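# Move glass vial onto balance pan, close its doors

## Task

Take the vial from the shelved bench by the door and carry it to the balance on the shelved bench by the window. Set it upright on the balance pan, then close every glass door of the balance. The task fails if the balance tips over, gets shoved out of position or has too much weight on its pan. It also fails if the vial ever reaches the floor, or if it breaks, which happens when it drops more than a few centimetres or is struck hard. The parked cart, the pedal bin and the stool may be moved. At the end, release the vial and back the robot away. The task also fails if the robot falls or is left leaning.

## Robot and tools

ROBOT. A Hello Robot Stretch 3 with one arm. It has a two-wheeled base, a lift that rides up a mast, and a telescoping arm that reaches out to the robot's right side. The arm cannot slide forward, so you move the gripper forward or back by driving the base. The base is 0.33 m long and 0.34 m wide. It turns in place about the point halfway between the drive wheels, 0.05 m behind its front edge. With the arm pulled in and the wrist folded, the wrist pokes up to 0.06 m past the right side and a turn sweeps a 0.28 m radius. An unfolded, level gripper reaches past that circle.

FRAMES. In the base frame the origin is on the floor between the drive wheels, with x forward, y left and z up. hand_pose is reported in this frame, at the point where the closed fingertips meet. With all wrist joints at 0, the hand's x axis points up, its y axis points back along the arm toward the mast, and its z axis points to the rear. The odometry frame is the base frame where the scene began. base_odometry counts wheel rotation only, so wheel slip appears as travel. Heading runs from -3.142 to 3.142 and is positive to the left.

execute_actions. Arguments: "actions", a list holding zero or one action, and "cameras", a list drawn from head_camera, nav_camera, wrist_camera, all. Leaving it out, null or ["all"] returns every camera, and [] returns none. An empty actions list only reports the state and images. An action may contain:
- "base" with exactly one key. translate_m is an offset in metres from the base's current spot, -1 to 1, positive forward. rotate_rad is an offset turn in radians, -3.2 to 3.2, positive counter-clockwise seen from above. Sideways motion is not possible.
- "joints", a map of absolute targets by joint name: lift_m 0 to 1.1 (arm height on the mast), arm_m 0 to 0.52 (extension), wrist_yaw_rad -1.345 to 4.42 (0 points the gripper along the arm, positive swings it toward the front, 3.0 folds it over the base), wrist_pitch_rad -1.57 to 0.451 (0 level, negative tips the fingers down), wrist_roll_rad -2.911 to 2.911 (0 puts the fingers side by side and level), gripper_m -0.089 to 0.179 (larger is wider; the real fingertip gap is smaller by 0.007 when nearly shut and by 0.025 when fully open, and it is 0 below 0.007), head_pan_rad -3.953 to 1.73 (0 forward, positive left, -1.57 along the arm), head_tilt_rad -1.53 to 0.419 (0 level, negative down). Tolerances for counting a joint as done: ±0.004 for lift, arm and gripper, ±0.05 for pitch, ±0.02 for the rest.
- "contact_limits" with arm_m only: a motor effort percentage, 1 to 100, at which the arm's motion halts (contact_stop). It applies with the sign of motion, so retracting stops at the negative value. Lower is gentler, but too low halts at once. It also caps how hard the arm holds until the next action.
Base and joint motions begin together and may finish at different times; none runs longer than 15 s. A joint or base omitted from an action can still be driving toward an earlier target without this showing in the status. Unknown keys or out-of-range numbers cause the whole call to be rejected with no motion. When a result reports a stop, the later motion calls in that same reply are skipped.

wait: "seconds" from 0 to 10. Nothing new is commanded while time passes; it returns the same report as an empty action.

zoom_image: "camera" (head_camera, nav_camera or wrist_camera) and "region" [x0, y0, x1, y1] in pixels of that camera's most recent full image, top-left is (0, 0), no larger than 504 by 504.

finished_scene: "scene", the number of the current scene. It ends the scene for good and reports success, so call it only after the vial is placed, the doors shut, the gripper released and the robot backed off.

RESULTS. base_status and joint_status give how each motion in the last accepted action ended: done (for the base, the wheels turned the full amount even if slipping), off_target (stopped short and may still push), contact_stop, time_out or torque_fault (the target is dropped and the joint holds where it is, unless slack or switched off). on_its_own covers things not commanded in this call; its "held at" is a held target, not a position. lidar_m lists 12 distances in metres, 30-degree sectors, the 1st straight ahead and going counter-clockwise (4th left, 7th behind, 10th right), from a plane 0.17 m above the floor, range 0.15 to 12, "-" for nothing. It misses glass, thin legs, tabletops and the robot, and the mast and a low lift block some sectors. wrist_depth_mm and head_depth_mm are 7 by 7 grids of median depth from the top left (45 to 1000 mm and 280 to 4000 mm; the head grid follows the sideways image); clear objects are omitted. motor_effort is percent of maximum, positive toward higher joint values, with the peak in brackets; readings carry fixed offsets and noise. turned_by_wheels and turned_by_imu give the turn since the last report. base_tilt is in degrees, with fixed error up to about 4. The head and nav cameras move with the head; wrist_camera rides on the gripper.

HANDLING. To grasp, command gripper_m below the vial's width; to let go, command at least 0.02 above where the fingers met it. Neither the reading nor done proves a grip, so check with the cameras. Overs queezing triggers a stall guard that weakens the hold; send a new value to grip again. The arm and lift stop and go slack when they meet firm resistance; a slack lift may sink under load or be pushed up by closing fingers. The wrist, head and base do not stop on contact, and a wrist pushed hard for several seconds shuts off for 10 s.

SAFETY. Fold or unfold the wrist (yaw to 3.0) only with lift_m between 0.32 and 0.95, wrist_pitch_rad -0.4 and roll near 0; once folded the lift may go down to 0.25. With yaw below -0.4 keep pitch at -0.5 or lower. The base moves fast (0.30 m/s, 1.9 rad/s) only when stowed: lift_m below 0.30, arm_m below 0.03, wrist_yaw_rad above 2.54; otherwise 0.10 m/s and 0.63 rad/s. Pushing the arm against something solid with the gripper above about 0.45 m can tip the robot, more so with a high contact limit or a repeated push. Never drive while the gripper is caught on something fixed. If the robot snags or leans, reverse the last move in small steps, free the gripper, and lower lift_m to about 0.2 if the lean persists. Lower the vial gently, avoid knocking the balance or its doors, and expect loose objects to be nudged occasionally by outside pushes.

Each tool is called as name(argument=value, ...), one argument or row to a line, values as JSON.

## Session

execute_actions(
  actions=[],
)

Scene clock: 0.00 s.
base_odometry: x=+0.000 y=+0.000 heading=+0.000 (m, m, rad; odometry frame)
turned_by_wheels: +0.000 (rad since the last result)
turned_by_imu: +0.000 (rad since the last result)
base_tilt: forward=-0.1 right=-0.6 (deg)
lidar_m: 1.45 1.81 1.50 1.63 1.87 1.27 1.28 1.65 1.82 2.01 1.57 1.44
head_depth_mm: 1922 1661 1649 1907 1893 1341 1325 / 1947 1710 1721 1975 2002 1403 1387 / 1963 1783 1762 2087 2076 1439 1441 / 1987 1877 1859 2184 2147 1517 1520 / 1992 1958 1950 2241 2258 1564 1574 / 2008 2435 2435 2427 2390 1660 1659 / 2028 2544 2526 2541 2556 2475 2201
base_status: not commanded
joint_positions: lift_m=+0.338 arm_m=-0.002 wrist_yaw_rad=+3.112 wrist_pitch_rad=-0.397 wrist_roll_rad=+0.008 gripper_m=+0.037 head_pan_rad=+0.009 head_tilt_rad=-0.002
joint_status: not commanded
motor_effort: left_wheel=+0 right_wheel=-1 lift_m=+32 arm_m=+1 wrist_yaw_rad=-1 wrist_pitch_rad=+8 wrist_roll_rad=+0 gripper_m=+0 head_pan_rad=+0 head_tilt_rad=+2 (%)
hand_pose: x=-0.0146 y=+0.0845 z=+0.3556 quat_wxyz=(+0.150, +0.698, +0.129, +0.689) (m; base frame)
wrist_depth_mm: - - - - - - - / - - - - - - - / - - - - - - - / 933 936 - 895 901 888 903 / 737 734 - 719 748 718 716 / 615 615 606 605 - 605 602 / 525 526 - 539 517 517 515
pictures: head_camera (sideways: a quarter turn clockwise sets it upright), nav_camera (sideways: a quarter turn counterclockwise sets it upright), wrist_camera
Images, in order (width x height): head_camera 896x504, nav_camera 672x504, wrist_camera 644x364.

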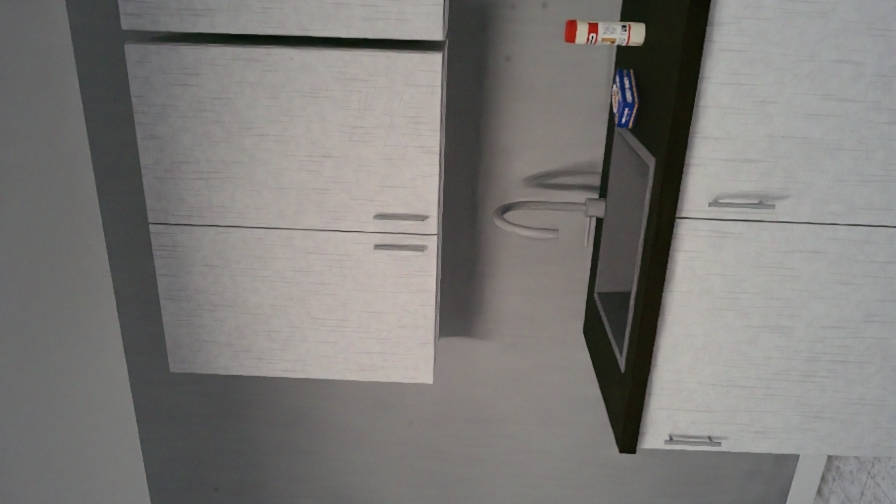

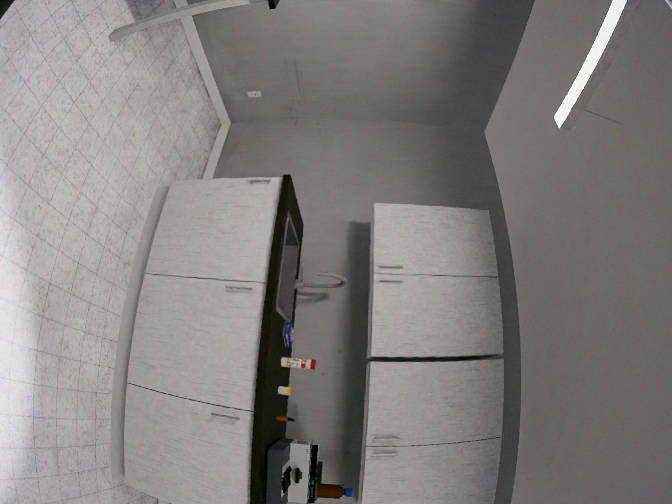

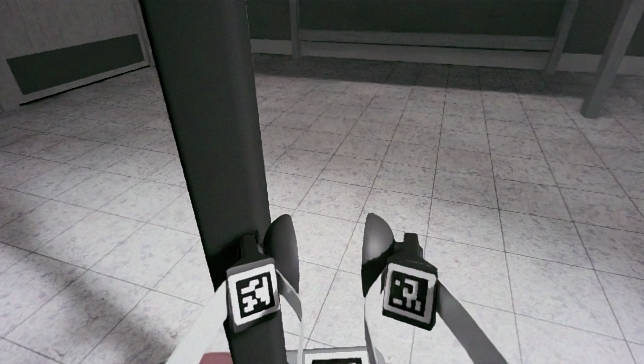

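execute_actions(
  actions=[
    {"joints":{"head_pan_rad":1.5,"head_tilt_rad":-0.35}},
  ],
  cameras=["head_camera","nav_camera"],
)

execute_actions(
  actions=[
    {"joints":{"head_pan_rad":-1.57}},
  ],
  cameras=["head_camera","nav_camera"],
)

execute_actions(
  actions=[
    {"joints":{"head_pan_rad":-3.14}},
  ],
  cameras=["head_camera","nav_camera"],
)

Scene clock: 2.47 s.
base_odometry: x=+0.000 y=+0.000 heading=+0.000 (m, m, rad; odometry frame)
turned_by_wheels: +0.000 (rad since the last result)
turned_by_imu: +0.000 (rad since the last result)
base_tilt: forward=-0.1 right=-0.5 (deg)
lidar_m: 1.45 1.81 1.50 1.64 1.86 1.27 1.28 1.65 1.82 2.01 1.57 1.44
head_depth_mm: 1862 1930 2011 1492 2264 1994 1571 / 1898 1986 2074 1629 2351 1985 1563 / 1971 2048 2140 1611 2411 1974 1567 / 2005 2109 2213 2376 2430 1969 1538 / 2072 2155 2224 2340 2481 1943 1536 / 2195 2283 2422 2554 2518 1876 1545 / 2234 2369 2515 2693 2498 1910 1531
base_status: not commanded
joint_positions: lift_m=+0.338 arm_m=-0.002 wrist_yaw_rad=+3.112 wrist_pitch_rad=-0.397 wrist_roll_rad=+0.008 gripper_m=+0.037 head_pan_rad=+1.493 head_tilt_rad=-0.345
joint_status: all done
motor_effort: left_wheel=+0(0) right_wheel=+0(1) lift_m=+31(32) arm_m=+0(1) wrist_yaw_rad=+0(0) wrist_pitch_rad=+9(10) wrist_roll_rad=+0(0) gripper_m=+1(1) head_pan_rad=+4(38) head_tilt_rad=-2(18) (%)
hand_pose: x=-0.0146 y=+0.0845 z=+0.3556 quat_wxyz=(+0.150, +0.698, +0.129, +0.689) (m; base frame)
wrist_depth_mm: - - - - - - - / - - - - - - - / - - - - - - - / 924 918 - 902 902 896 887 / 740 725 - 730 754 721 718 / 619 613 604 602 - 599 600 / 524 519 - 543 523 516 514
pictures: head_camera (sideways: a quarter turn clockwise sets it upright), nav_camera (sideways: a quarter turn counterclockwise sets it upright)
Images, in order (width x height): head_camera 896x504, nav_camera 672x504.

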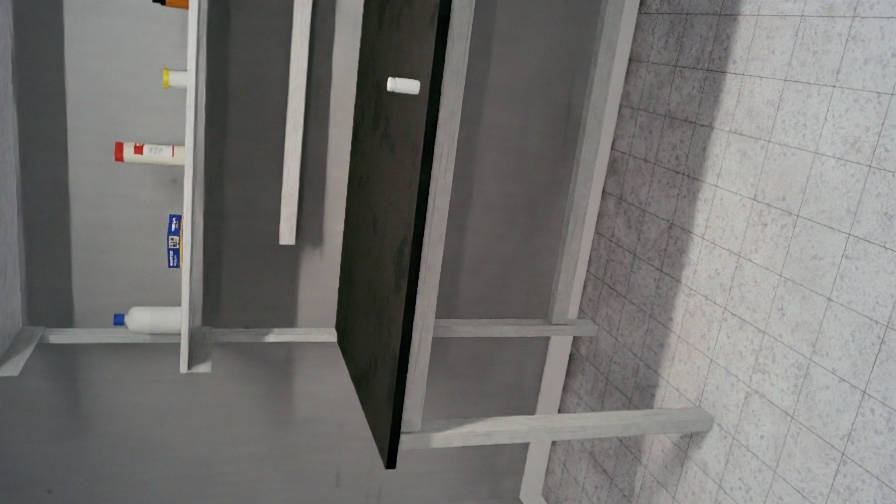

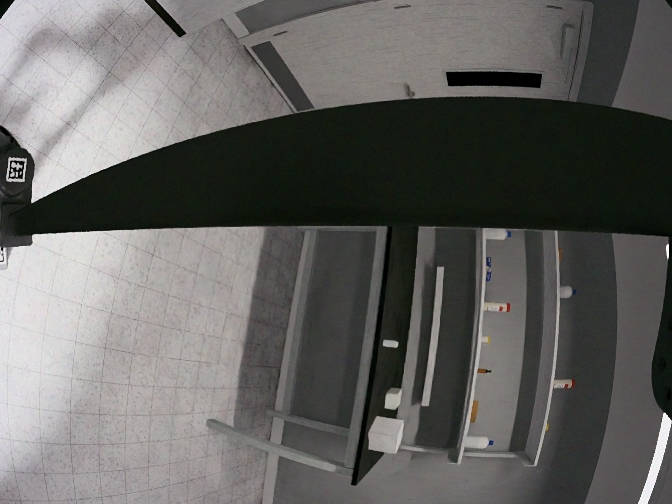

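Scene clock: 4.43 s.
base_odometry: x=+0.000 y=+0.000 heading=+0.000 (m, m, rad; odometry frame)
turned_by_wheels: +0.000 (rad since the last result)
turned_by_imu: +0.000 (rad since the last result)
base_tilt: forward=-0.2 right=-0.6 (deg)
lidar_m: 1.45 1.81 1.50 1.63 1.86 1.27 1.28 1.65 1.82 2.02 1.57 1.44
head_depth_mm: 2209 2332 2382 2553 2471 1991 1580 / 2308 2416 2429 2661 2588 1988 1554 / 2395 2521 2545 2831 2660 1948 1549 / 2522 2631 2671 2899 2686 1951 1556 / 2597 2721 2819 3117 2636 1951 1542 / 2714 2929 3059 3235 2471 1946 1537 / 2762 2912 3023 3212 2606 1926 1526
base_status: not commanded
joint_positions: lift_m=+0.338 arm_m=-0.002 wrist_yaw_rad=+3.112 wrist_pitch_rad=-0.397 wrist_roll_rad=+0.008 gripper_m=+0.037 head_pan_rad=-1.563 head_tilt_rad=-0.346
joint_status: all done
motor_effort: left_wheel=+0(1) right_wheel=-1(0) lift_m=+32(32) arm_m=+1(1) wrist_yaw_rad=+0(0) wrist_pitch_rad=+9(9) wrist_roll_rad=+0(0) gripper_m=+0(0) head_pan_rad=-4(43) head_tilt_rad=-2(1) (%)
hand_pose: x=-0.0146 y=+0.0845 z=+0.3556 quat_wxyz=(+0.150, +0.698, +0.129, +0.689) (m; base frame)
wrist_depth_mm: - - - - - - - / - - - - - - - / - - - - - - - / 928 920 - 916 888 885 899 / 733 734 - 732 757 723 722 / 623 615 610 605 - 603 607 / 533 530 - 542 522 517 511
pictures: head_camera (sideways: a quarter turn clockwise sets it upright), nav_camera (sideways: a quarter turn counterclockwise sets it upright)
Images, in order (width x height): head_camera 896x504, nav_camera 672x504.

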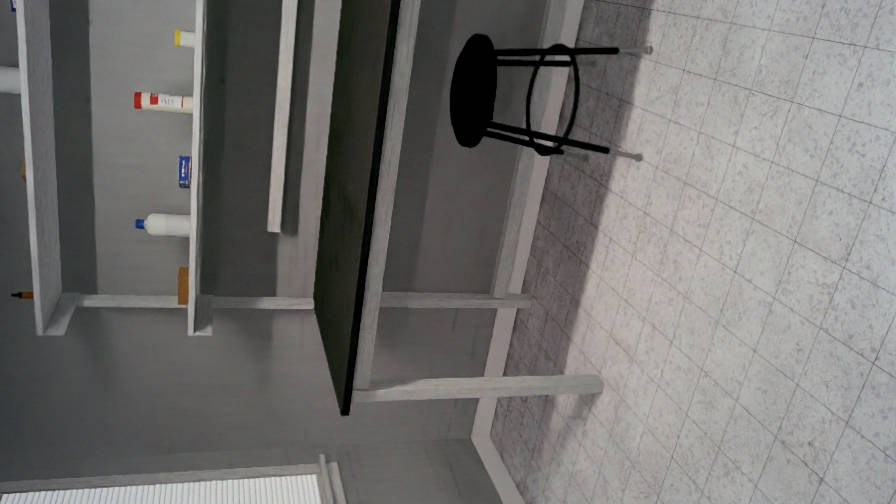

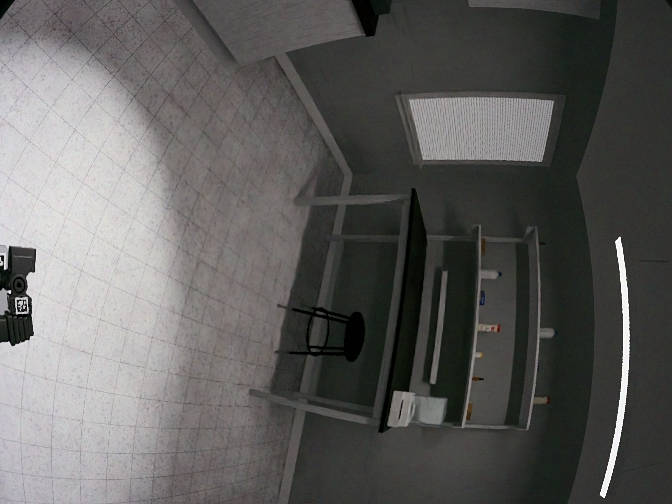

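Scene clock: 5.77 s.
base_odometry: x=+0.000 y=+0.000 heading=+0.000 (m, m, rad; odometry frame)
turned_by_wheels: +0.000 (rad since the last result)
turned_by_imu: +0.000 (rad since the last result)
base_tilt: forward=-0.2 right=-0.4 (deg)
lidar_m: 1.45 1.81 1.50 1.63 1.87 1.27 1.28 1.65 1.83 2.01 1.57 1.44
head_depth_mm: 1073 1127 1188 1250 1320 1393 1473 / 1119 1163 1228 1303 1381 1467 1517 / 1165 1220 1285 1354 1442 1535 1556 / 1650 1736 1833 1946 1930 1901 1550 / 1714 1819 1923 2044 1731 1766 1554 / 1789 1918 2016 2156 1809 1826 1535 / 1877 1986 2118 2245 2255 1920 1536
base_status: not commanded
joint_positions: lift_m=+0.338 arm_m=-0.002 wrist_yaw_rad=+3.112 wrist_pitch_rad=-0.397 wrist_roll_rad=+0.008 gripper_m=+0.037 head_pan_rad=-3.133 head_tilt_rad=-0.346
joint_status: all done
motor_effort: left_wheel=-1(0) right_wheel=-1(0) lift_m=+32(32) arm_m=+1(0) wrist_yaw_rad=+0(0) wrist_pitch_rad=+9(9) wrist_roll_rad=+0(0) gripper_m=+0(0) head_pan_rad=-3(43) head_tilt_rad=-2(2) (%)
hand_pose: x=-0.0146 y=+0.0845 z=+0.3556 quat_wxyz=(+0.150, +0.698, +0.129, +0.689) (m; base frame)
wrist_depth_mm: - - - - - - - / - - - - - - - / - - - - - - - / 924 924 - 912 903 899 896 / 748 733 - 725 748 723 713 / 618 615 616 610 - 606 592 / 527 531 - 537 515 516 516
pictures: head_camera (sideways: a quarter turn clockwise sets it upright), nav_camera (sideways: a quarter turn counterclockwise sets it upright)
Images, in order (width x height): head_camera 896x504, nav_camera 672x504.

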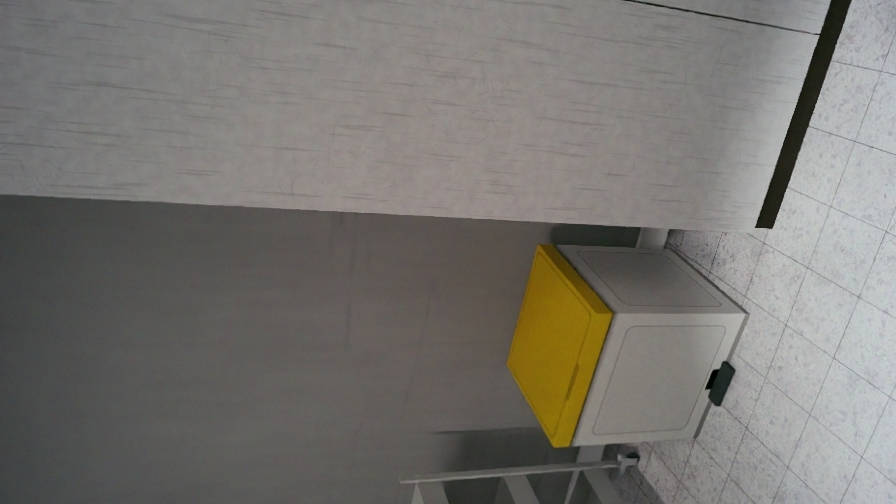

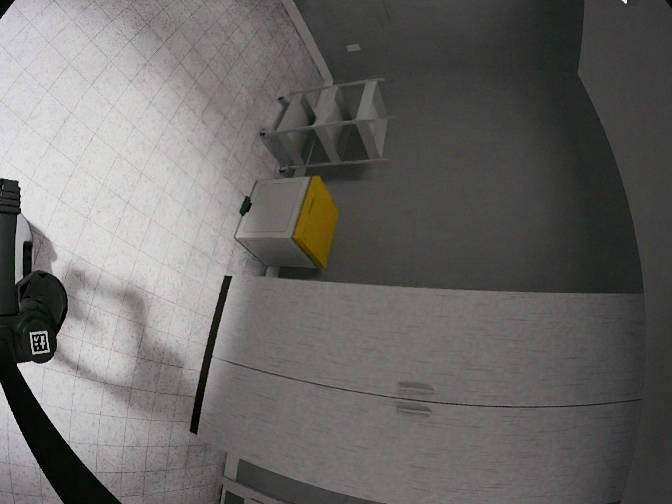

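execute_actions(
  actions=[
    {"joints":{"head_pan_rad":-2.1,"head_tilt_rad":-0.15,"lift_m":0.27}},
  ],
  cameras=["head_camera"],
)

zoom_image(
  camera="head_camera",
  region=[350,130,650,370],
)

Scene clock: 8.87 s.
base_odometry: x=+0.000 y=+0.000 heading=+0.000 (m, m, rad; odometry frame)
turned_by_wheels: +0.000 (rad since the last result)
turned_by_imu: +0.000 (rad since the last result)
base_tilt: forward=-0.1 right=-0.5 (deg)
lidar_m: 1.45 1.81 1.51 1.63 1.86 1.27 1.28 1.65 1.82 2.01 1.57 1.44
head_depth_mm: 2565 2589 2712 2767 2832 2673 1952 / 2540 2593 2610 2705 2830 2641 1932 / 2464 2506 2609 2684 2743 2640 1914 / 2409 2481 2555 2635 2716 2635 1892 / 2404 2430 2495 2015 2664 2474 1915 / 2375 2420 2461 2467 2619 2583 1884 / 2327 2387 2460 2419 2254 2532 1886
base_status: not commanded
joint_positions: lift_m=+0.270 arm_m=-0.002 wrist_yaw_rad=+3.112 wrist_pitch_rad=-0.397 wrist_roll_rad=+0.008 gripper_m=+0.037 head_pan_rad=-2.107 head_tilt_rad=-0.162
joint_status: all done
motor_effort: left_wheel=-1(0) right_wheel=+0(0) lift_m=+28(28) arm_m=+0(1) wrist_yaw_rad=+0(0) wrist_pitch_rad=+10(10) wrist_roll_rad=+0(0) gripper_m=+0(0) head_pan_rad=+3(43) head_tilt_rad=+4(17) (%)
hand_pose: x=-0.0146 y=+0.0844 z=+0.2874 quat_wxyz=(+0.151, +0.697, +0.129, +0.689) (m; base frame)
wrist_depth_mm: - - - - - - - / - - - - - - - / - - - - - - - / 791 785 - 775 764 755 757 / 634 633 - 622 647 616 617 / 532 523 524 523 - 512 514 / 457 - - - 430 444 441
pictures: head_camera (sideways: a quarter turn clockwise sets it upright)
Images, in order (width x height): head_camera 896x504.

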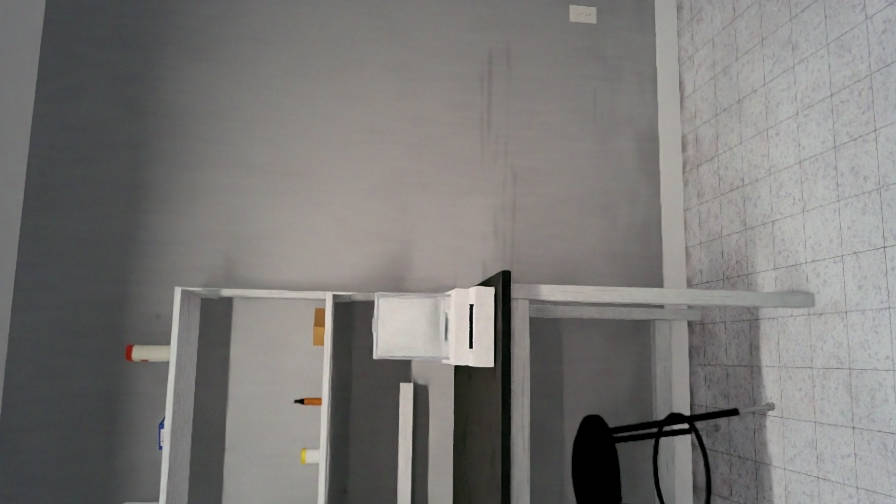

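Region (350, 130, 650, 370) of head_camera's 896x504 image, scaled by 1.680, with more detail than that image has; it fills the top 403 rows of this view, and the rest is white.

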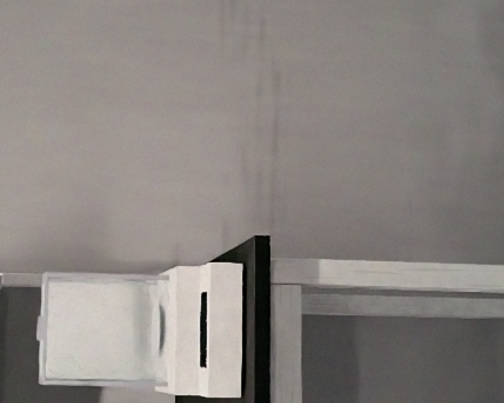

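execute_actions(
  actions=[
    {"base":{"rotate_rad":-2.1},"joints":{"head_pan_rad":0,"head_tilt_rad":-0.5}},
  ],
  cameras=[],
)

execute_actions(
  actions=[
    {"base":{"translate_m":1.0}},
  ],
)

Scene clock: 13.33 s.
base_odometry: x=+0.000 y=+0.000 heading=-2.100 (m, m, rad; odometry frame)
turned_by_wheels: -2.100 (rad since the last result)
turned_by_imu: -2.105 (rad since the last result)
base_tilt: forward=+0.0 right=-0.6 (deg)
lidar_m: 1.83 2.01 1.57 1.44 1.46 1.81 1.50 1.63 1.87 1.27 1.28 1.65
head_depth_mm: 2337 2554 2752 2940 2137 1685 1378 / 2320 2492 2770 2885 2131 1676 1376 / 2266 2469 2720 2815 2110 1662 1375 / 2270 2425 2633 2703 2121 1657 1373 / 2173 1932 2591 2721 2084 1660 1369 / 2180 2308 2521 2722 2065 1656 1357 / 2175 2274 2120 2636 2091 1641 1362
base_status: done
joint_positions: lift_m=+0.270 arm_m=-0.002 wrist_yaw_rad=+3.112 wrist_pitch_rad=-0.397 wrist_roll_rad=+0.008 gripper_m=+0.037 head_pan_rad=-0.007 head_tilt_rad=-0.494
joint_status: all done
motor_effort: left_wheel=+2(13) right_wheel=-3(7) lift_m=+28(29) arm_m=+1(1) wrist_yaw_rad=+0(0) wrist_pitch_rad=+9(9) wrist_roll_rad=+0(0) gripper_m=+0(0) head_pan_rad=+3(45) head_tilt_rad=-2(18) (%)
hand_pose: x=-0.0146 y=+0.0843 z=+0.2874 quat_wxyz=(+0.151, +0.697, +0.129, +0.689) (m; base frame)
wrist_depth_mm: - - - - - - - / - - - - - - - / - - - - - - - / 800 786 - 781 771 770 758 / 636 627 - 627 649 615 616 / 531 523 524 523 - 515 509 / 448 - - - 434 443 444
pictures: none
No camera images: the call's "cameras" was empty. Leave "cameras" out to get every camera's image.

Scene clock: 18.37 s.
base_odometry: x=-0.505 y=-0.863 heading=-2.100 (m, m, rad; odometry frame)
turned_by_wheels: +0.000 (rad since the last result)
turned_by_imu: +0.006 (rad since the last result)
base_tilt: forward=+0.0 right=-0.6 (deg)
lidar_m: 0.83 1.10 1.59 2.18 1.61 1.99 2.49 2.48 1.25 1.18 1.12 1.73
head_depth_mm: 1419 1562 1675 1839 2016 1676 1377 / 1401 1511 1661 1831 1972 1678 1377 / 1381 1495 1648 1789 1960 1672 1380 / 1373 1486 1623 1784 1936 1662 1372 / 1339 1091 1030 882 1824 1550 1326 / 1342 1053 941 871 1862 1645 1362 / 1328 1389 1080 873 1811 1593 1352
base_status: done
joint_positions: lift_m=+0.270 arm_m=-0.002 wrist_yaw_rad=+3.112 wrist_pitch_rad=-0.397 wrist_roll_rad=+0.008 gripper_m=+0.037 head_pan_rad=-0.007 head_tilt_rad=-0.495
joint_status: not commanded
motor_effort: left_wheel=+1(12) right_wheel=-2(5) lift_m=+28(28) arm_m=+1(1) wrist_yaw_rad=+0(0) wrist_pitch_rad=+9(9) wrist_roll_rad=+0(0) gripper_m=+0(1) head_pan_rad=+3(3) head_tilt_rad=-2(2) (%)
hand_pose: x=-0.0146 y=+0.0843 z=+0.2874 quat_wxyz=(+0.151, +0.697, +0.129, +0.689) (m; base frame)
wrist_depth_mm: - - - - - - - / - - - - - - - / - - - - - - - / 795 795 - 776 767 772 764 / 629 644 - 622 638 612 615 / 525 520 521 519 - 518 517 / 453 - - - 434 447 445
pictures: head_camera (sideways: a quarter turn clockwise sets it upright), nav_camera (sideways: a quarter turn counterclockwise sets it upright), wrist_camera
Images, in order (width x height): head_camera 896x504, nav_camera 672x504, wrist_camera 644x364.

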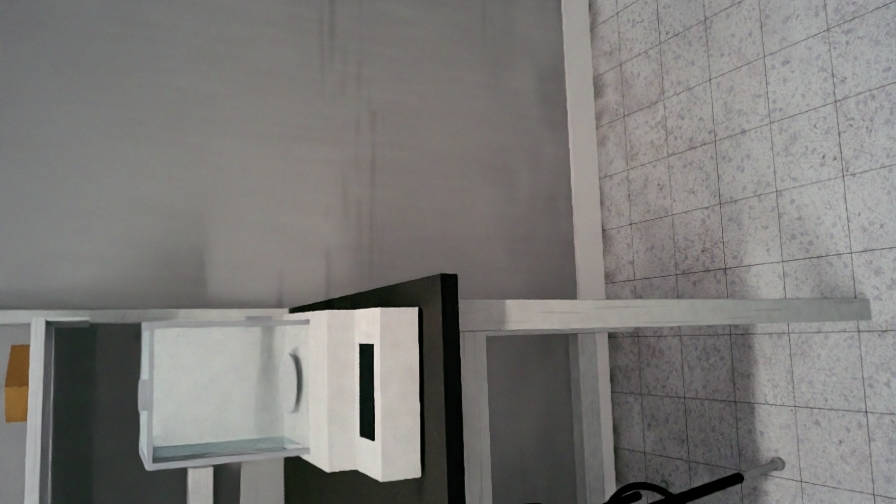

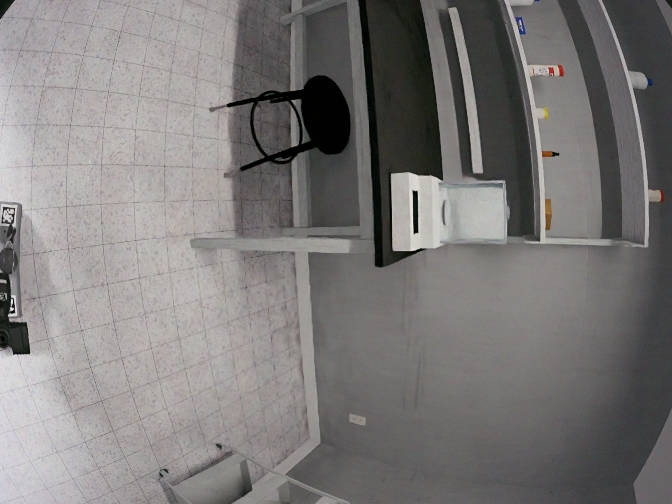

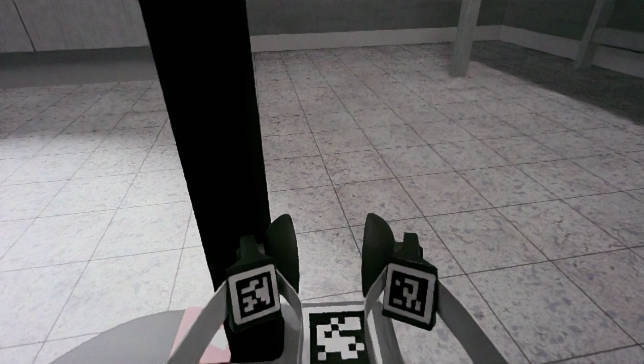

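execute_actions(
  actions=[
    {"base":{"rotate_rad":-0.5}},
  ],
  cameras=[],
)

execute_actions(
  actions=[
    {"base":{"translate_m":1.0}},
  ],
  cameras=[],
)

execute_actions(
  actions=[
    {"base":{"rotate_rad":-2.48},"joints":{"head_pan_rad":-1.8}},
  ],
  cameras=[],
)

execute_actions(
  actions=[
    {"base":{"translate_m":-0.15},"joints":{"lift_m":0.9}},
  ],
  cameras=["head_camera","nav_camera"],
)

Scene clock: 21.57 s.
base_odometry: x=-0.505 y=-0.863 heading=-2.600 (m, m, rad; odometry frame)
turned_by_wheels: -0.500 (rad since the last result)
turned_by_imu: -0.501 (rad since the last result)
base_tilt: forward=-0.3 right=-0.4 (deg)
lidar_m: 1.71 0.83 1.10 1.59 1.92 1.61 2.03 2.49 1.82 1.25 1.18 1.12
head_depth_mm: 1708 1789 1893 1916 1625 1591 1382 / 1864 1994 2110 2229 2139 1680 1381 / 1806 1960 2155 2400 2124 1679 1381 / 1683 1831 2005 2199 2117 1661 1364 / 1583 1709 1872 2050 2078 1649 1353 / 1495 1597 1759 1881 1998 1641 1360 / 1421 1515 1615 1749 1883 1635 1355
base_status: done
joint_positions: lift_m=+0.270 arm_m=-0.002 wrist_yaw_rad=+3.112 wrist_pitch_rad=-0.397 wrist_roll_rad=+0.008 gripper_m=+0.037 head_pan_rad=-0.007 head_tilt_rad=-0.495
joint_status: not commanded
motor_effort: left_wheel=+2(10) right_wheel=-4(9) lift_m=+29(28) arm_m=+0(1) wrist_yaw_rad=+0(0) wrist_pitch_rad=+10(9) wrist_roll_rad=+0(0) gripper_m=+0(1) head_pan_rad=+3(3) head_tilt_rad=-2(2) (%)
hand_pose: x=-0.0146 y=+0.0843 z=+0.2874 quat_wxyz=(+0.151, +0.697, +0.129, +0.689) (m; base frame)
wrist_depth_mm: - - - - - - - / - - - - - - - / - - - - - - - / 800 794 - 784 771 766 769 / 626 628 - 632 645 627 618 / 529 523 522 518 - 522 514 / 452 - - - 431 445 442
pictures: none
No camera images: the call's "cameras" was empty. Leave "cameras" out to get every camera's image.

Scene clock: 26.60 s.
base_odometry: x=-1.361 y=-1.379 heading=-2.600 (m, m, rad; odometry frame)
turned_by_wheels: +0.000 (rad since the last result)
turned_by_imu: +0.006 (rad since the last result)
base_tilt: forward=-0.2 right=-0.5 (deg)
lidar_m: 0.85 0.79 0.80 0.87 1.96 2.43 2.79 3.16 0.95 0.53 0.50 1.00
head_depth_mm: 1000 1087 1165 1246 1319 1405 1384 / 927 1019 1129 1273 1424 1564 1375 / 859 945 1041 1150 1298 1475 1377 / 808 875 953 1056 1176 1327 1373 / 759 820 889 974 1071 1198 1294 / 714 771 832 898 994 1089 1219 / 676 725 780 844 913 1006 1105
base_status: done
joint_positions: lift_m=+0.270 arm_m=-0.002 wrist_yaw_rad=+3.112 wrist_pitch_rad=-0.397 wrist_roll_rad=+0.008 gripper_m=+0.037 head_pan_rad=-0.007 head_tilt_rad=-0.495
joint_status: not commanded
motor_effort: left_wheel=+2(12) right_wheel=-3(5) lift_m=+29(28) arm_m=+1(1) wrist_yaw_rad=+1(0) wrist_pitch_rad=+9(10) wrist_roll_rad=+0(1) gripper_m=+0(1) head_pan_rad=+3(3) head_tilt_rad=-2(2) (%)
hand_pose: x=-0.0146 y=+0.0843 z=+0.2874 quat_wxyz=(+0.151, +0.697, +0.129, +0.689) (m; base frame)
wrist_depth_mm: - 447 - - 864 756 629 / - 487 - - 936 783 658 / - 537 - - 951 818 688 / 806 720 - 780 780 767 692 / 640 607 - 625 635 612 621 / 527 522 525 522 - 523 512 / 452 - - - 432 444 442
pictures: none
No camera images: the call's "cameras" was empty. Leave "cameras" out to get every camera's image.

Scene clock: 29.30 s.
base_odometry: x=-1.361 y=-1.379 heading=+1.204 (m, m, rad; odometry frame)
turned_by_wheels: -2.480 (rad since the last result)
turned_by_imu: -2.488 (rad since the last result)
base_tilt: forward=-0.1 right=-0.5 (deg)
lidar_m: 1.86 0.93 0.52 0.50 1.04 0.81 0.79 0.83 0.91 0.53 2.43 3.18
head_depth_mm: 1499 1579 797 634 644 1590 1377 / 1811 1962 1225 618 632 1589 1376 / 2436 2660 1218 625 619 1635 1347 / 2446 2594 1292 692 608 1583 1334 / 2389 2590 1291 789 611 706 818 / 2367 2559 2732 2665 2082 1647 1361 / 2355 2524 2763 2798 2069 1655 1357
base_status: done
joint_positions: lift_m=+0.270 arm_m=-0.002 wrist_yaw_rad=+3.112 wrist_pitch_rad=-0.397 wrist_roll_rad=+0.008 gripper_m=+0.037 head_pan_rad=-1.793 head_tilt_rad=-0.495
joint_status: all done
motor_effort: left_wheel=+2(13) right_wheel=-3(7) lift_m=+29(29) arm_m=+1(0) wrist_yaw_rad=+0(0) wrist_pitch_rad=+9(9) wrist_roll_rad=+0(0) gripper_m=+1(0) head_pan_rad=-3(43) head_tilt_rad=-2(1) (%)
hand_pose: x=-0.0146 y=+0.0843 z=+0.2874 quat_wxyz=(+0.151, +0.697, +0.129, +0.689) (m; base frame)
wrist_depth_mm: 919 933 939 924 943 961 928 / 963 - - 984 862 854 897 / 925 - - 795 592 571 790 / 792 802 - 749 773 765 722 / 636 630 - 627 646 619 614 / 530 525 521 521 - 518 512 / 455 - - - 433 445 443
pictures: none
No camera images: the call's "cameras" was empty. Leave "cameras" out to get every camera's image.

Scene clock: 35.87 s.
base_odometry: x=-1.415 y=-1.519 heading=+1.204 (m, m, rad; odometry frame)
turned_by_wheels: +0.000 (rad since the last result)
turned_by_imu: +0.000 (rad since the last result)
base_tilt: forward=+0.0 right=-0.6 (deg)
lidar_m: 1.88 0.67 0.53 0.71 0.88 0.66 0.64 0.67 0.77 0.53 2.48 3.16
head_depth_mm: 1196 1271 1248 855 674 1421 - / 1431 1513 612 731 647 1578 - / 1789 1973 1132 622 612 1625 - / 2393 2574 1209 591 598 1608 1404 / 2427 2586 1196 617 590 1563 1400 / 2368 2565 1280 655 579 1562 1352 / 2340 2489 2642 743 575 646 1293
base_status: done
joint_positions: lift_m=+0.900 arm_m=-0.002 wrist_yaw_rad=+3.112 wrist_pitch_rad=-0.398 wrist_roll_rad=+0.008 gripper_m=+0.037 head_pan_rad=-1.793 head_tilt_rad=-0.495
joint_status: all done
motor_effort: left_wheel=+2(10) right_wheel=-3(8) lift_m=+36(39) arm_m=+0(0) wrist_yaw_rad=+1(0) wrist_pitch_rad=+10(10) wrist_roll_rad=+0(0) gripper_m=+0(1) head_pan_rad=-4(3) head_tilt_rad=-1(2) (%)
hand_pose: x=-0.0146 y=+0.0843 z=+0.9171 quat_wxyz=(+0.151, +0.697, +0.129, +0.689) (m; base frame)
wrist_depth_mm: 802 954 949 957 945 956 945 / 795 - - - - - - / 803 - - - 929 894 - / 795 - - - 786 657 627 / 795 - - - 981 962 - / 793 - - - - 854 971 / 791 - - - - 964 -
pictures: head_camera (sideways: a quarter turn clockwise sets it upright), nav_camera (sideways: a quarter turn counterclockwise sets it upright)
Images, in order (width x height): head_camera 896x504, nav_camera 672x504.

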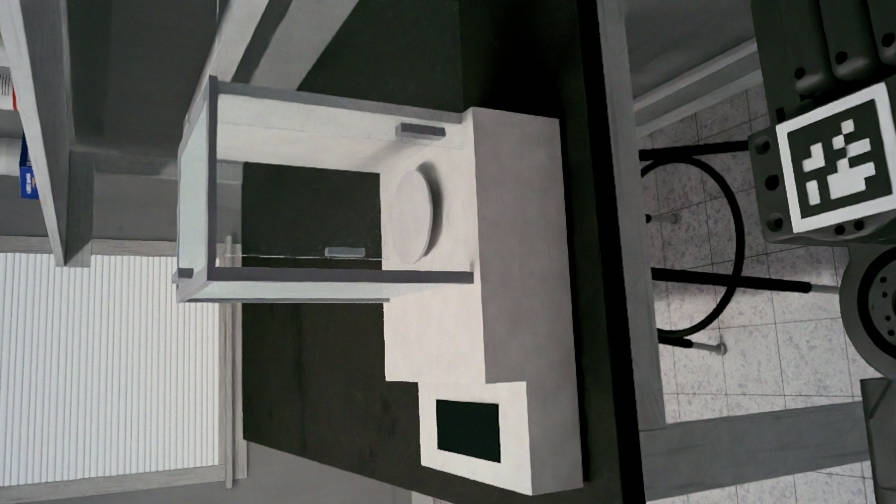

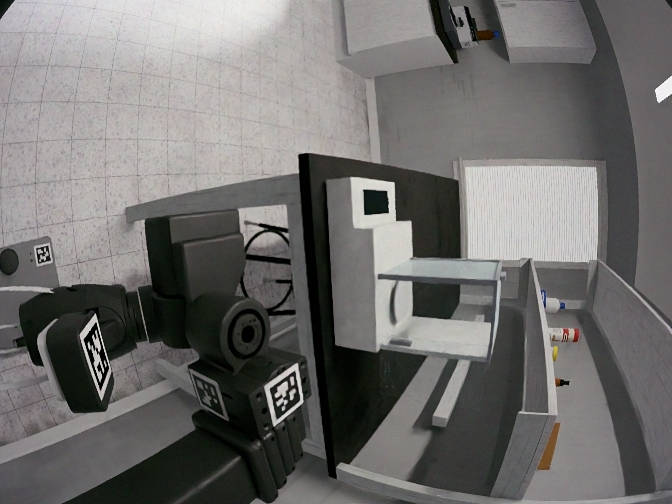

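zoom_image(
  camera="head_camera",
  region=[150,0,600,330],
)

Region (150, 0, 600, 330) of head_camera's 896x504 image, scaled by 1.120, with more detail than that image has; it fills the top 370 rows of this view, and the rest is white.

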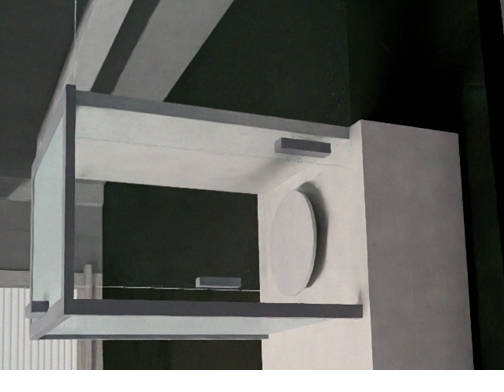

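execute_actions(
  actions=[
    {"base":{"rotate_rad":-0.22},"joints":{"lift_m":0.28,"head_pan_rad":0}},
  ],
  cameras=[],
)

execute_actions(
  actions=[
    {"base":{"translate_m":1.0}},
  ],
  cameras=[],
)

execute_actions(
  actions=[
    {"base":{"translate_m":1.0}},
  ],
  cameras=[],
)

execute_actions(
  actions=[
    {"base":{"translate_m":0.93}},
  ],
  cameras=[],
)

execute_actions(
  actions=[
    {"base":{"rotate_rad":1.79},"joints":{"lift_m":0.9,"head_pan_rad":-1.57,"head_tilt_rad":-0.6}},
  ],
  cameras=["head_camera"],
)

Scene clock: 44.90 s.
base_odometry: x=-1.415 y=-1.519 heading=+0.984 (m, m, rad; odometry frame)
turned_by_wheels: -0.220 (rad since the last result)
turned_by_imu: -0.220 (rad since the last result)
base_tilt: forward=+0.0 right=-0.5 (deg)
lidar_m: 3.92 1.07 0.57 0.53 1.00 0.71 0.64 0.64 0.74 0.87 0.53 2.62
head_depth_mm: 3879 - - 2943 2157 1669 1386 / 3819 - - 2896 2137 1663 1391 / 3771 3952 - 2850 2111 1659 1374 / 3653 3961 - 2885 2109 1669 1371 / 3634 3891 - 2783 2124 1653 1365 / 3561 3699 - 2805 2090 1656 1360 / 3536 3843 - 2812 2067 1631 1351
base_status: done
joint_positions: lift_m=+0.280 arm_m=-0.002 wrist_yaw_rad=+3.112 wrist_pitch_rad=-0.398 wrist_roll_rad=+0.008 gripper_m=+0.037 head_pan_rad=-0.007 head_tilt_rad=-0.495
joint_status: all done
motor_effort: left_wheel=+2(8) right_wheel=-3(6) lift_m=+28(30) arm_m=+0(0) wrist_yaw_rad=+0(0) wrist_pitch_rad=+10(10) wrist_roll_rad=+0(0) gripper_m=+0(0) head_pan_rad=+3(40) head_tilt_rad=-2(2) (%)
hand_pose: x=-0.0146 y=+0.0843 z=+0.2974 quat_wxyz=(+0.151, +0.697, +0.129, +0.689) (m; base frame)
wrist_depth_mm: 831 851 934 992 - - 819 / 875 924 - - 924 934 840 / 922 959 - 950 658 674 915 / 823 809 - 804 793 752 781 / 657 643 - 641 651 636 633 / 540 538 544 531 - 533 526 / 464 489 - - 448 456 450
pictures: none
No camera images: the call's "cameras" was empty. Leave "cameras" out to get every camera's image.

Scene clock: 49.93 s.
base_odometry: x=-0.862 y=-0.686 heading=+0.984 (m, m, rad; odometry frame)
turned_by_wheels: +0.000 (rad since the last result)
turned_by_imu: +0.006 (rad since the last result)
base_tilt: forward=-0.1 right=-0.5 (deg)
lidar_m: 2.59 1.29 0.89 0.77 0.77 0.81 1.62 0.93 1.41 2.58 2.00 2.42
head_depth_mm: 2949 3172 3516 2943 2122 1682 1384 / 2835 3027 3361 2784 2145 1684 1379 / 2799 2994 3341 2896 2119 1673 1375 / 2793 2970 3327 2896 2093 1664 1371 / 2736 2876 3250 2836 2093 1662 1359 / 2666 2851 3142 2845 2089 1647 1364 / 2624 2749 3037 2706 2074 1623 1351
base_status: done
joint_positions: lift_m=+0.280 arm_m=-0.002 wrist_yaw_rad=+3.112 wrist_pitch_rad=-0.398 wrist_roll_rad=+0.008 gripper_m=+0.037 head_pan_rad=-0.007 head_tilt_rad=-0.495
joint_status: not commanded
motor_effort: left_wheel=+1(11) right_wheel=-3(6) lift_m=+29(28) arm_m=+0(0) wrist_yaw_rad=+0(0) wrist_pitch_rad=+10(9) wrist_roll_rad=+0(0) gripper_m=+0(0) head_pan_rad=+3(3) head_tilt_rad=-1(2) (%)
hand_pose: x=-0.0146 y=+0.0843 z=+0.2974 quat_wxyz=(+0.151, +0.697, +0.129, +0.689) (m; base frame)
wrist_depth_mm: 966 - 718 749 979 806 876 / 899 - 790 820 - 875 968 / 692 - - 868 987 978 - / 781 806 - 788 789 780 783 / 651 658 - 645 653 635 629 / 535 539 531 539 - 526 525 / 464 484 - - 445 459 449
pictures: none
No camera images: the call's "cameras" was empty. Leave "cameras" out to get every camera's image.

Scene clock: 54.97 s.
base_odometry: x=-0.308 y=+0.146 heading=+0.984 (m, m, rad; odometry frame)
turned_by_wheels: +0.000 (rad since the last result)
turned_by_imu: +0.006 (rad since the last result)
base_tilt: forward=-0.1 right=-0.7 (deg)
lidar_m: 2.02 1.45 1.00 0.90 0.91 1.16 2.49 1.85 2.42 1.81 1.82 1.65
head_depth_mm: 1918 2060 1512 2575 1974 1684 1386 / 1927 2084 1561 2513 2131 1668 1374 / 1896 2027 1561 2465 2109 1669 1376 / 1864 1997 1531 2419 2104 1662 1374 / 1881 1987 1520 2350 2111 1659 1358 / 1826 1930 1504 2327 2079 1650 1359 / 1797 1933 1484 2282 2095 1646 1353
base_status: done
joint_positions: lift_m=+0.280 arm_m=-0.002 wrist_yaw_rad=+3.112 wrist_pitch_rad=-0.398 wrist_roll_rad=+0.008 gripper_m=+0.037 head_pan_rad=-0.007 head_tilt_rad=-0.495
joint_status: not commanded
motor_effort: left_wheel=+1(11) right_wheel=-1(4) lift_m=+28(29) arm_m=+0(1) wrist_yaw_rad=+0(0) wrist_pitch_rad=+10(10) wrist_roll_rad=+0(0) gripper_m=-1(1) head_pan_rad=+3(3) head_tilt_rad=-1(1) (%)
hand_pose: x=-0.0146 y=+0.0843 z=+0.2974 quat_wxyz=(+0.151, +0.697, +0.129, +0.689) (m; base frame)
wrist_depth_mm: 780 785 840 875 - - - / 952 843 902 971 - - - / - 958 - - - - - / 814 821 - 794 782 788 783 / 659 646 - 641 664 627 630 / 542 539 539 531 - 530 529 / 464 489 - - 443 451 450
pictures: none
No camera images: the call's "cameras" was empty. Leave "cameras" out to get every camera's image.

Scene clock: 59.83 s.
base_odometry: x=+0.207 y=+0.921 heading=+0.984 (m, m, rad; odometry frame)
turned_by_wheels: +0.000 (rad since the last result)
turned_by_imu: +0.006 (rad since the last result)
base_tilt: forward=-0.1 right=-0.5 (deg)
lidar_m: 1.11 1.12 0.80 1.47 1.19 1.30 2.49 3.02 1.82 1.65 0.87 0.88
head_depth_mm: 1115 1209 1278 823 623 1580 1394 / 1094 1170 1264 840 617 1592 1370 / 1083 1148 1231 839 616 1529 1368 / 1071 1136 1222 829 581 1520 1378 / 1055 1110 1190 828 611 587 1359 / 1037 1094 1193 820 608 570 1361 / 1022 1082 1169 813 604 524 1364
base_status: done
joint_positions: lift_m=+0.280 arm_m=-0.002 wrist_yaw_rad=+3.112 wrist_pitch_rad=-0.398 wrist_roll_rad=+0.008 gripper_m=+0.037 head_pan_rad=-0.007 head_tilt_rad=-0.495
joint_status: not commanded
motor_effort: left_wheel=+0(10) right_wheel=-1(2) lift_m=+29(29) arm_m=+0(1) wrist_yaw_rad=+0(1) wrist_pitch_rad=+10(10) wrist_roll_rad=+0(0) gripper_m=+1(1) head_pan_rad=+3(3) head_tilt_rad=-2(2) (%)
hand_pose: x=-0.0146 y=+0.0843 z=+0.2974 quat_wxyz=(+0.151, +0.697, +0.129, +0.689) (m; base frame)
wrist_depth_mm: 888 - - - - - - / 938 - - - - - - / - - - - - - - / 812 805 - 784 785 776 773 / 646 642 - 640 665 632 624 / 537 537 538 531 - 531 528 / 465 487 - - 444 455 448
pictures: none
No camera images: the call's "cameras" was empty. Leave "cameras" out to get every camera's image.

Scene clock: 66.30 s.
base_odometry: x=+0.207 y=+0.921 heading=+2.774 (m, m, rad; odometry frame)
turned_by_wheels: +1.790 (rad since the last result)
turned_by_imu: +1.799 (rad since the last result)
base_tilt: forward=-0.1 right=-0.8 (deg)
lidar_m: 1.48 1.17 1.59 2.97 2.22 1.69 1.65 0.87 1.14 1.11 1.16 0.80
head_depth_mm: 1046 1145 991 707 568 1619 - / 1049 1150 988 703 565 1569 - / 1060 1165 979 700 563 1533 - / 1062 1170 973 697 578 1525 - / 1071 1179 965 692 576 1549 - / 1088 1194 956 688 573 1510 1306 / 1087 1199 954 684 573 1495 1268
base_status: done
joint_positions: lift_m=+0.900 arm_m=-0.002 wrist_yaw_rad=+3.112 wrist_pitch_rad=-0.398 wrist_roll_rad=+0.008 gripper_m=+0.037 head_pan_rad=-1.563 head_tilt_rad=-0.593
joint_status: all done
motor_effort: left_wheel=-3(11) right_wheel=+1(6) lift_m=+36(38) arm_m=+0(1) wrist_yaw_rad=+0(0) wrist_pitch_rad=+10(10) wrist_roll_rad=+0(0) gripper_m=+0(0) head_pan_rad=-4(41) head_tilt_rad=-2(10) (%)
hand_pose: x=-0.0146 y=+0.0842 z=+0.9171 quat_wxyz=(+0.151, +0.697, +0.129, +0.689) (m; base frame)
wrist_depth_mm: - - - - - - - / - - - - - - - / - - - - - - - / - - - - - - - / - - - - - - - / - - - - - - - / - - - - - - -
pictures: head_camera (sideways: a quarter turn clockwise sets it upright)
Images, in order (width x height): head_camera 896x504.

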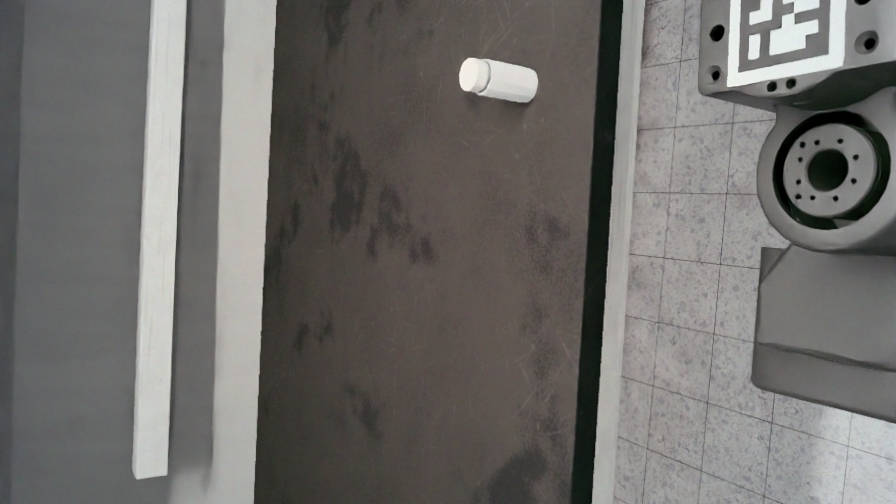

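execute_actions(
  actions=[
    {"base":{"translate_m":-0.1},"joints":{"lift_m":0.94,"wrist_yaw_rad":0,"gripper_m":0.09}},
  ],
  cameras=[],
)

execute_actions(
  actions=[
    {"joints":{"wrist_pitch_rad":-0.1,"lift_m":0.9}},
  ],
)

Scene clock: 69.70 s.
base_odometry: x=+0.300 y=+0.885 heading=+2.774 (m, m, rad; odometry frame)
turned_by_wheels: +0.000 (rad since the last result)
turned_by_imu: +0.000 (rad since the last result)
base_tilt: forward=-0.1 right=-0.6 (deg)
lidar_m: 1.56 1.26 1.74 3.00 2.09 1.59 1.55 0.78 1.14 1.11 1.16 0.88
head_depth_mm: 1041 1140 991 706 568 - - / 1045 1146 990 702 565 - - / 1057 1165 985 698 580 - - / 1068 1159 974 696 578 - 1260 / 1068 1178 965 694 574 1531 1278 / 1079 1187 961 690 573 1518 1279 / 1090 1196 951 685 571 1507 1276
base_status: done
joint_positions: lift_m=+0.940 arm_m=-0.002 wrist_yaw_rad=+0.002 wrist_pitch_rad=-0.398 wrist_roll_rad=+0.008 gripper_m=+0.090 head_pan_rad=-1.563 head_tilt_rad=-0.593
joint_status: all done
motor_effort: left_wheel=-3(8) right_wheel=+2(0) lift_m=+36(38) arm_m=+0(0) wrist_yaw_rad=-1(1) wrist_pitch_rad=+9(10) wrist_roll_rad=+0(0) gripper_m=+1(80) head_pan_rad=-3(3) head_tilt_rad=-3(3) (%)
hand_pose: x=-0.0210 y=-0.3695 z=+0.9571 quat_wxyz=(+0.691, +0.140, -0.695, -0.140) (m; base frame)
wrist_depth_mm: 927 919 921 885 881 886 861 / 635 627 619 622 616 501 543 / 423 417 418 391 412 406 406 / 320 317 315 298 312 309 310 / 254 253 257 251 250 250 248 / 316 316 314 315 311 307 309 / - - - - - - -
pictures: none
No camera images: the call's "cameras" was empty. Leave "cameras" out to get every camera's image.

Scene clock: 70.87 s.
base_odometry: x=+0.300 y=+0.885 heading=+2.774 (m, m, rad; odometry frame)
turned_by_wheels: +0.000 (rad since the last result)
turned_by_imu: +0.000 (rad since the last result)
base_tilt: forward=-0.1 right=-0.7 (deg)
lidar_m: 1.56 1.26 1.74 3.00 2.09 1.59 1.55 0.78 1.14 1.11 1.16 0.88
head_depth_mm: 1040 1136 1000 708 566 1618 - / 1046 1148 988 705 564 1585 - / 1063 1155 983 695 569 - - / 1059 1163 976 696 579 - 1256 / 1069 1177 969 690 584 1519 1286 / 1085 1187 959 688 574 1518 1285 / 1086 1192 956 684 570 1520 1281
base_status: not commanded
joint_positions: lift_m=+0.900 arm_m=-0.002 wrist_yaw_rad=+0.002 wrist_pitch_rad=-0.123 wrist_roll_rad=+0.008 gripper_m=+0.090 head_pan_rad=-1.563 head_tilt_rad=-0.593
joint_status: all done
motor_effort: left_wheel=-3(3) right_wheel=+2(2) lift_m=+28(30) arm_m=+0(0) wrist_yaw_rad=-2(1) wrist_pitch_rad=+13(11) wrist_roll_rad=+0(0) gripper_m=+0(1) head_pan_rad=-4(3) head_tilt_rad=-3(2) (%)
hand_pose: x=-0.0210 y=-0.3940 z=+0.9836 quat_wxyz=(+0.703, +0.044, -0.708, -0.043) (m; base frame)
wrist_depth_mm: 934 930 916 907 892 886 893 / 980 968 954 931 921 926 919 / - - 985 969 967 962 942 / 592 578 571 559 559 496 543 / 379 377 384 344 367 362 357 / 279 277 274 272 272 276 267 / 222 221 220 220 218 215 216
pictures: head_camera (sideways: a quarter turn clockwise sets it upright), nav_camera (sideways: a quarter turn counterclockwise sets it upright), wrist_camera
Images, in order (width x height): head_camera 896x504, nav_camera 672x504, wrist_camera 644x364.

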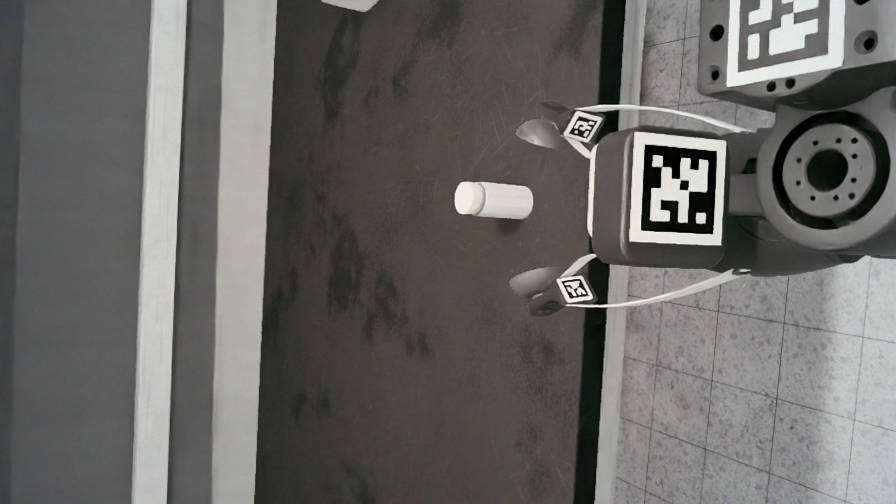

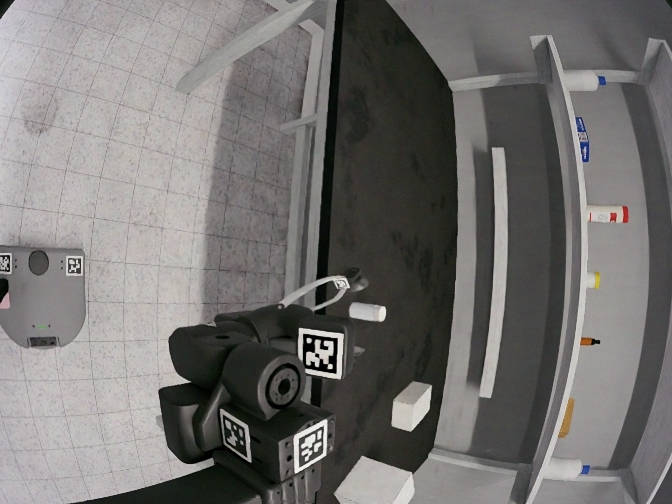

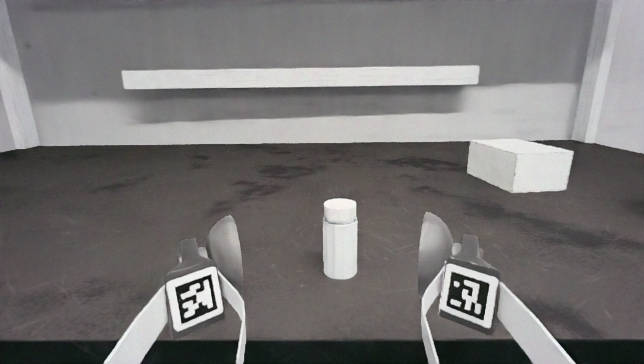

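execute_actions(
  actions=[
    {"base":{"translate_m":-0.007},"joints":{"arm_m":0.08,"lift_m":0.87}},
  ],
  cameras=["head_camera","wrist_camera"],
)

Scene clock: 74.77 s.
base_odometry: x=+0.307 y=+0.882 heading=+2.774 (m, m, rad; odometry frame)
turned_by_wheels: +0.000 (rad since the last result)
turned_by_imu: +0.000 (rad since the last result)
base_tilt: forward=+0.0 right=-0.5 (deg)
lidar_m: 1.57 1.26 1.75 2.96 2.08 1.58 1.54 0.78 1.14 1.11 1.16 0.89
head_depth_mm: 1037 1134 997 708 566 - - / 1053 1143 987 704 583 - - / 1058 1160 981 699 - - - / 1062 1166 972 694 559 1508 1258 / 1069 1174 965 691 574 1526 1291 / 1080 1185 960 688 572 1514 1282 / 1085 1198 947 683 571 1505 1270
base_status: done
joint_positions: lift_m=+0.870 arm_m=+0.080 wrist_yaw_rad=+0.001 wrist_pitch_rad=-0.121 wrist_roll_rad=+0.008 gripper_m=+0.090 head_pan_rad=-1.563 head_tilt_rad=-0.593
joint_status: all done
motor_effort: left_wheel=-3(8) right_wheel=+1(3) lift_m=+29(28) arm_m=+3(4) wrist_yaw_rad=-1(1) wrist_pitch_rad=+13(13) wrist_roll_rad=+0(0) gripper_m=+0(1) head_pan_rad=-4(4) head_tilt_rad=-2(2) (%)
hand_pose: x=-0.0212 y=-0.4762 z=+0.9539 quat_wxyz=(+0.703, +0.043, -0.708, -0.043) (m; base frame)
wrist_depth_mm: 876 856 849 840 839 827 807 / 897 881 882 876 853 859 850 / 923 912 894 903 874 759 792 / 473 468 462 452 450 425 403 / 306 301 309 261 295 291 287 / 224 224 222 199 219 223 216 / 177 176 176 175 174 167 172
pictures: head_camera (sideways: a quarter turn clockwise sets it upright), wrist_camera
Images, in order (width x height): head_camera 896x504, wrist_camera 644x364.

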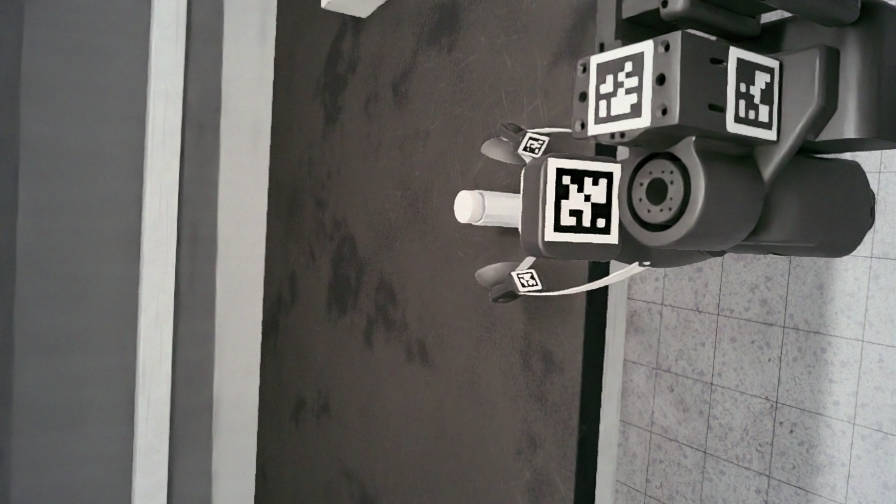

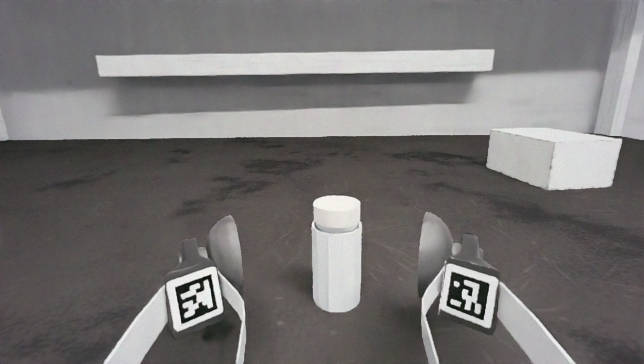

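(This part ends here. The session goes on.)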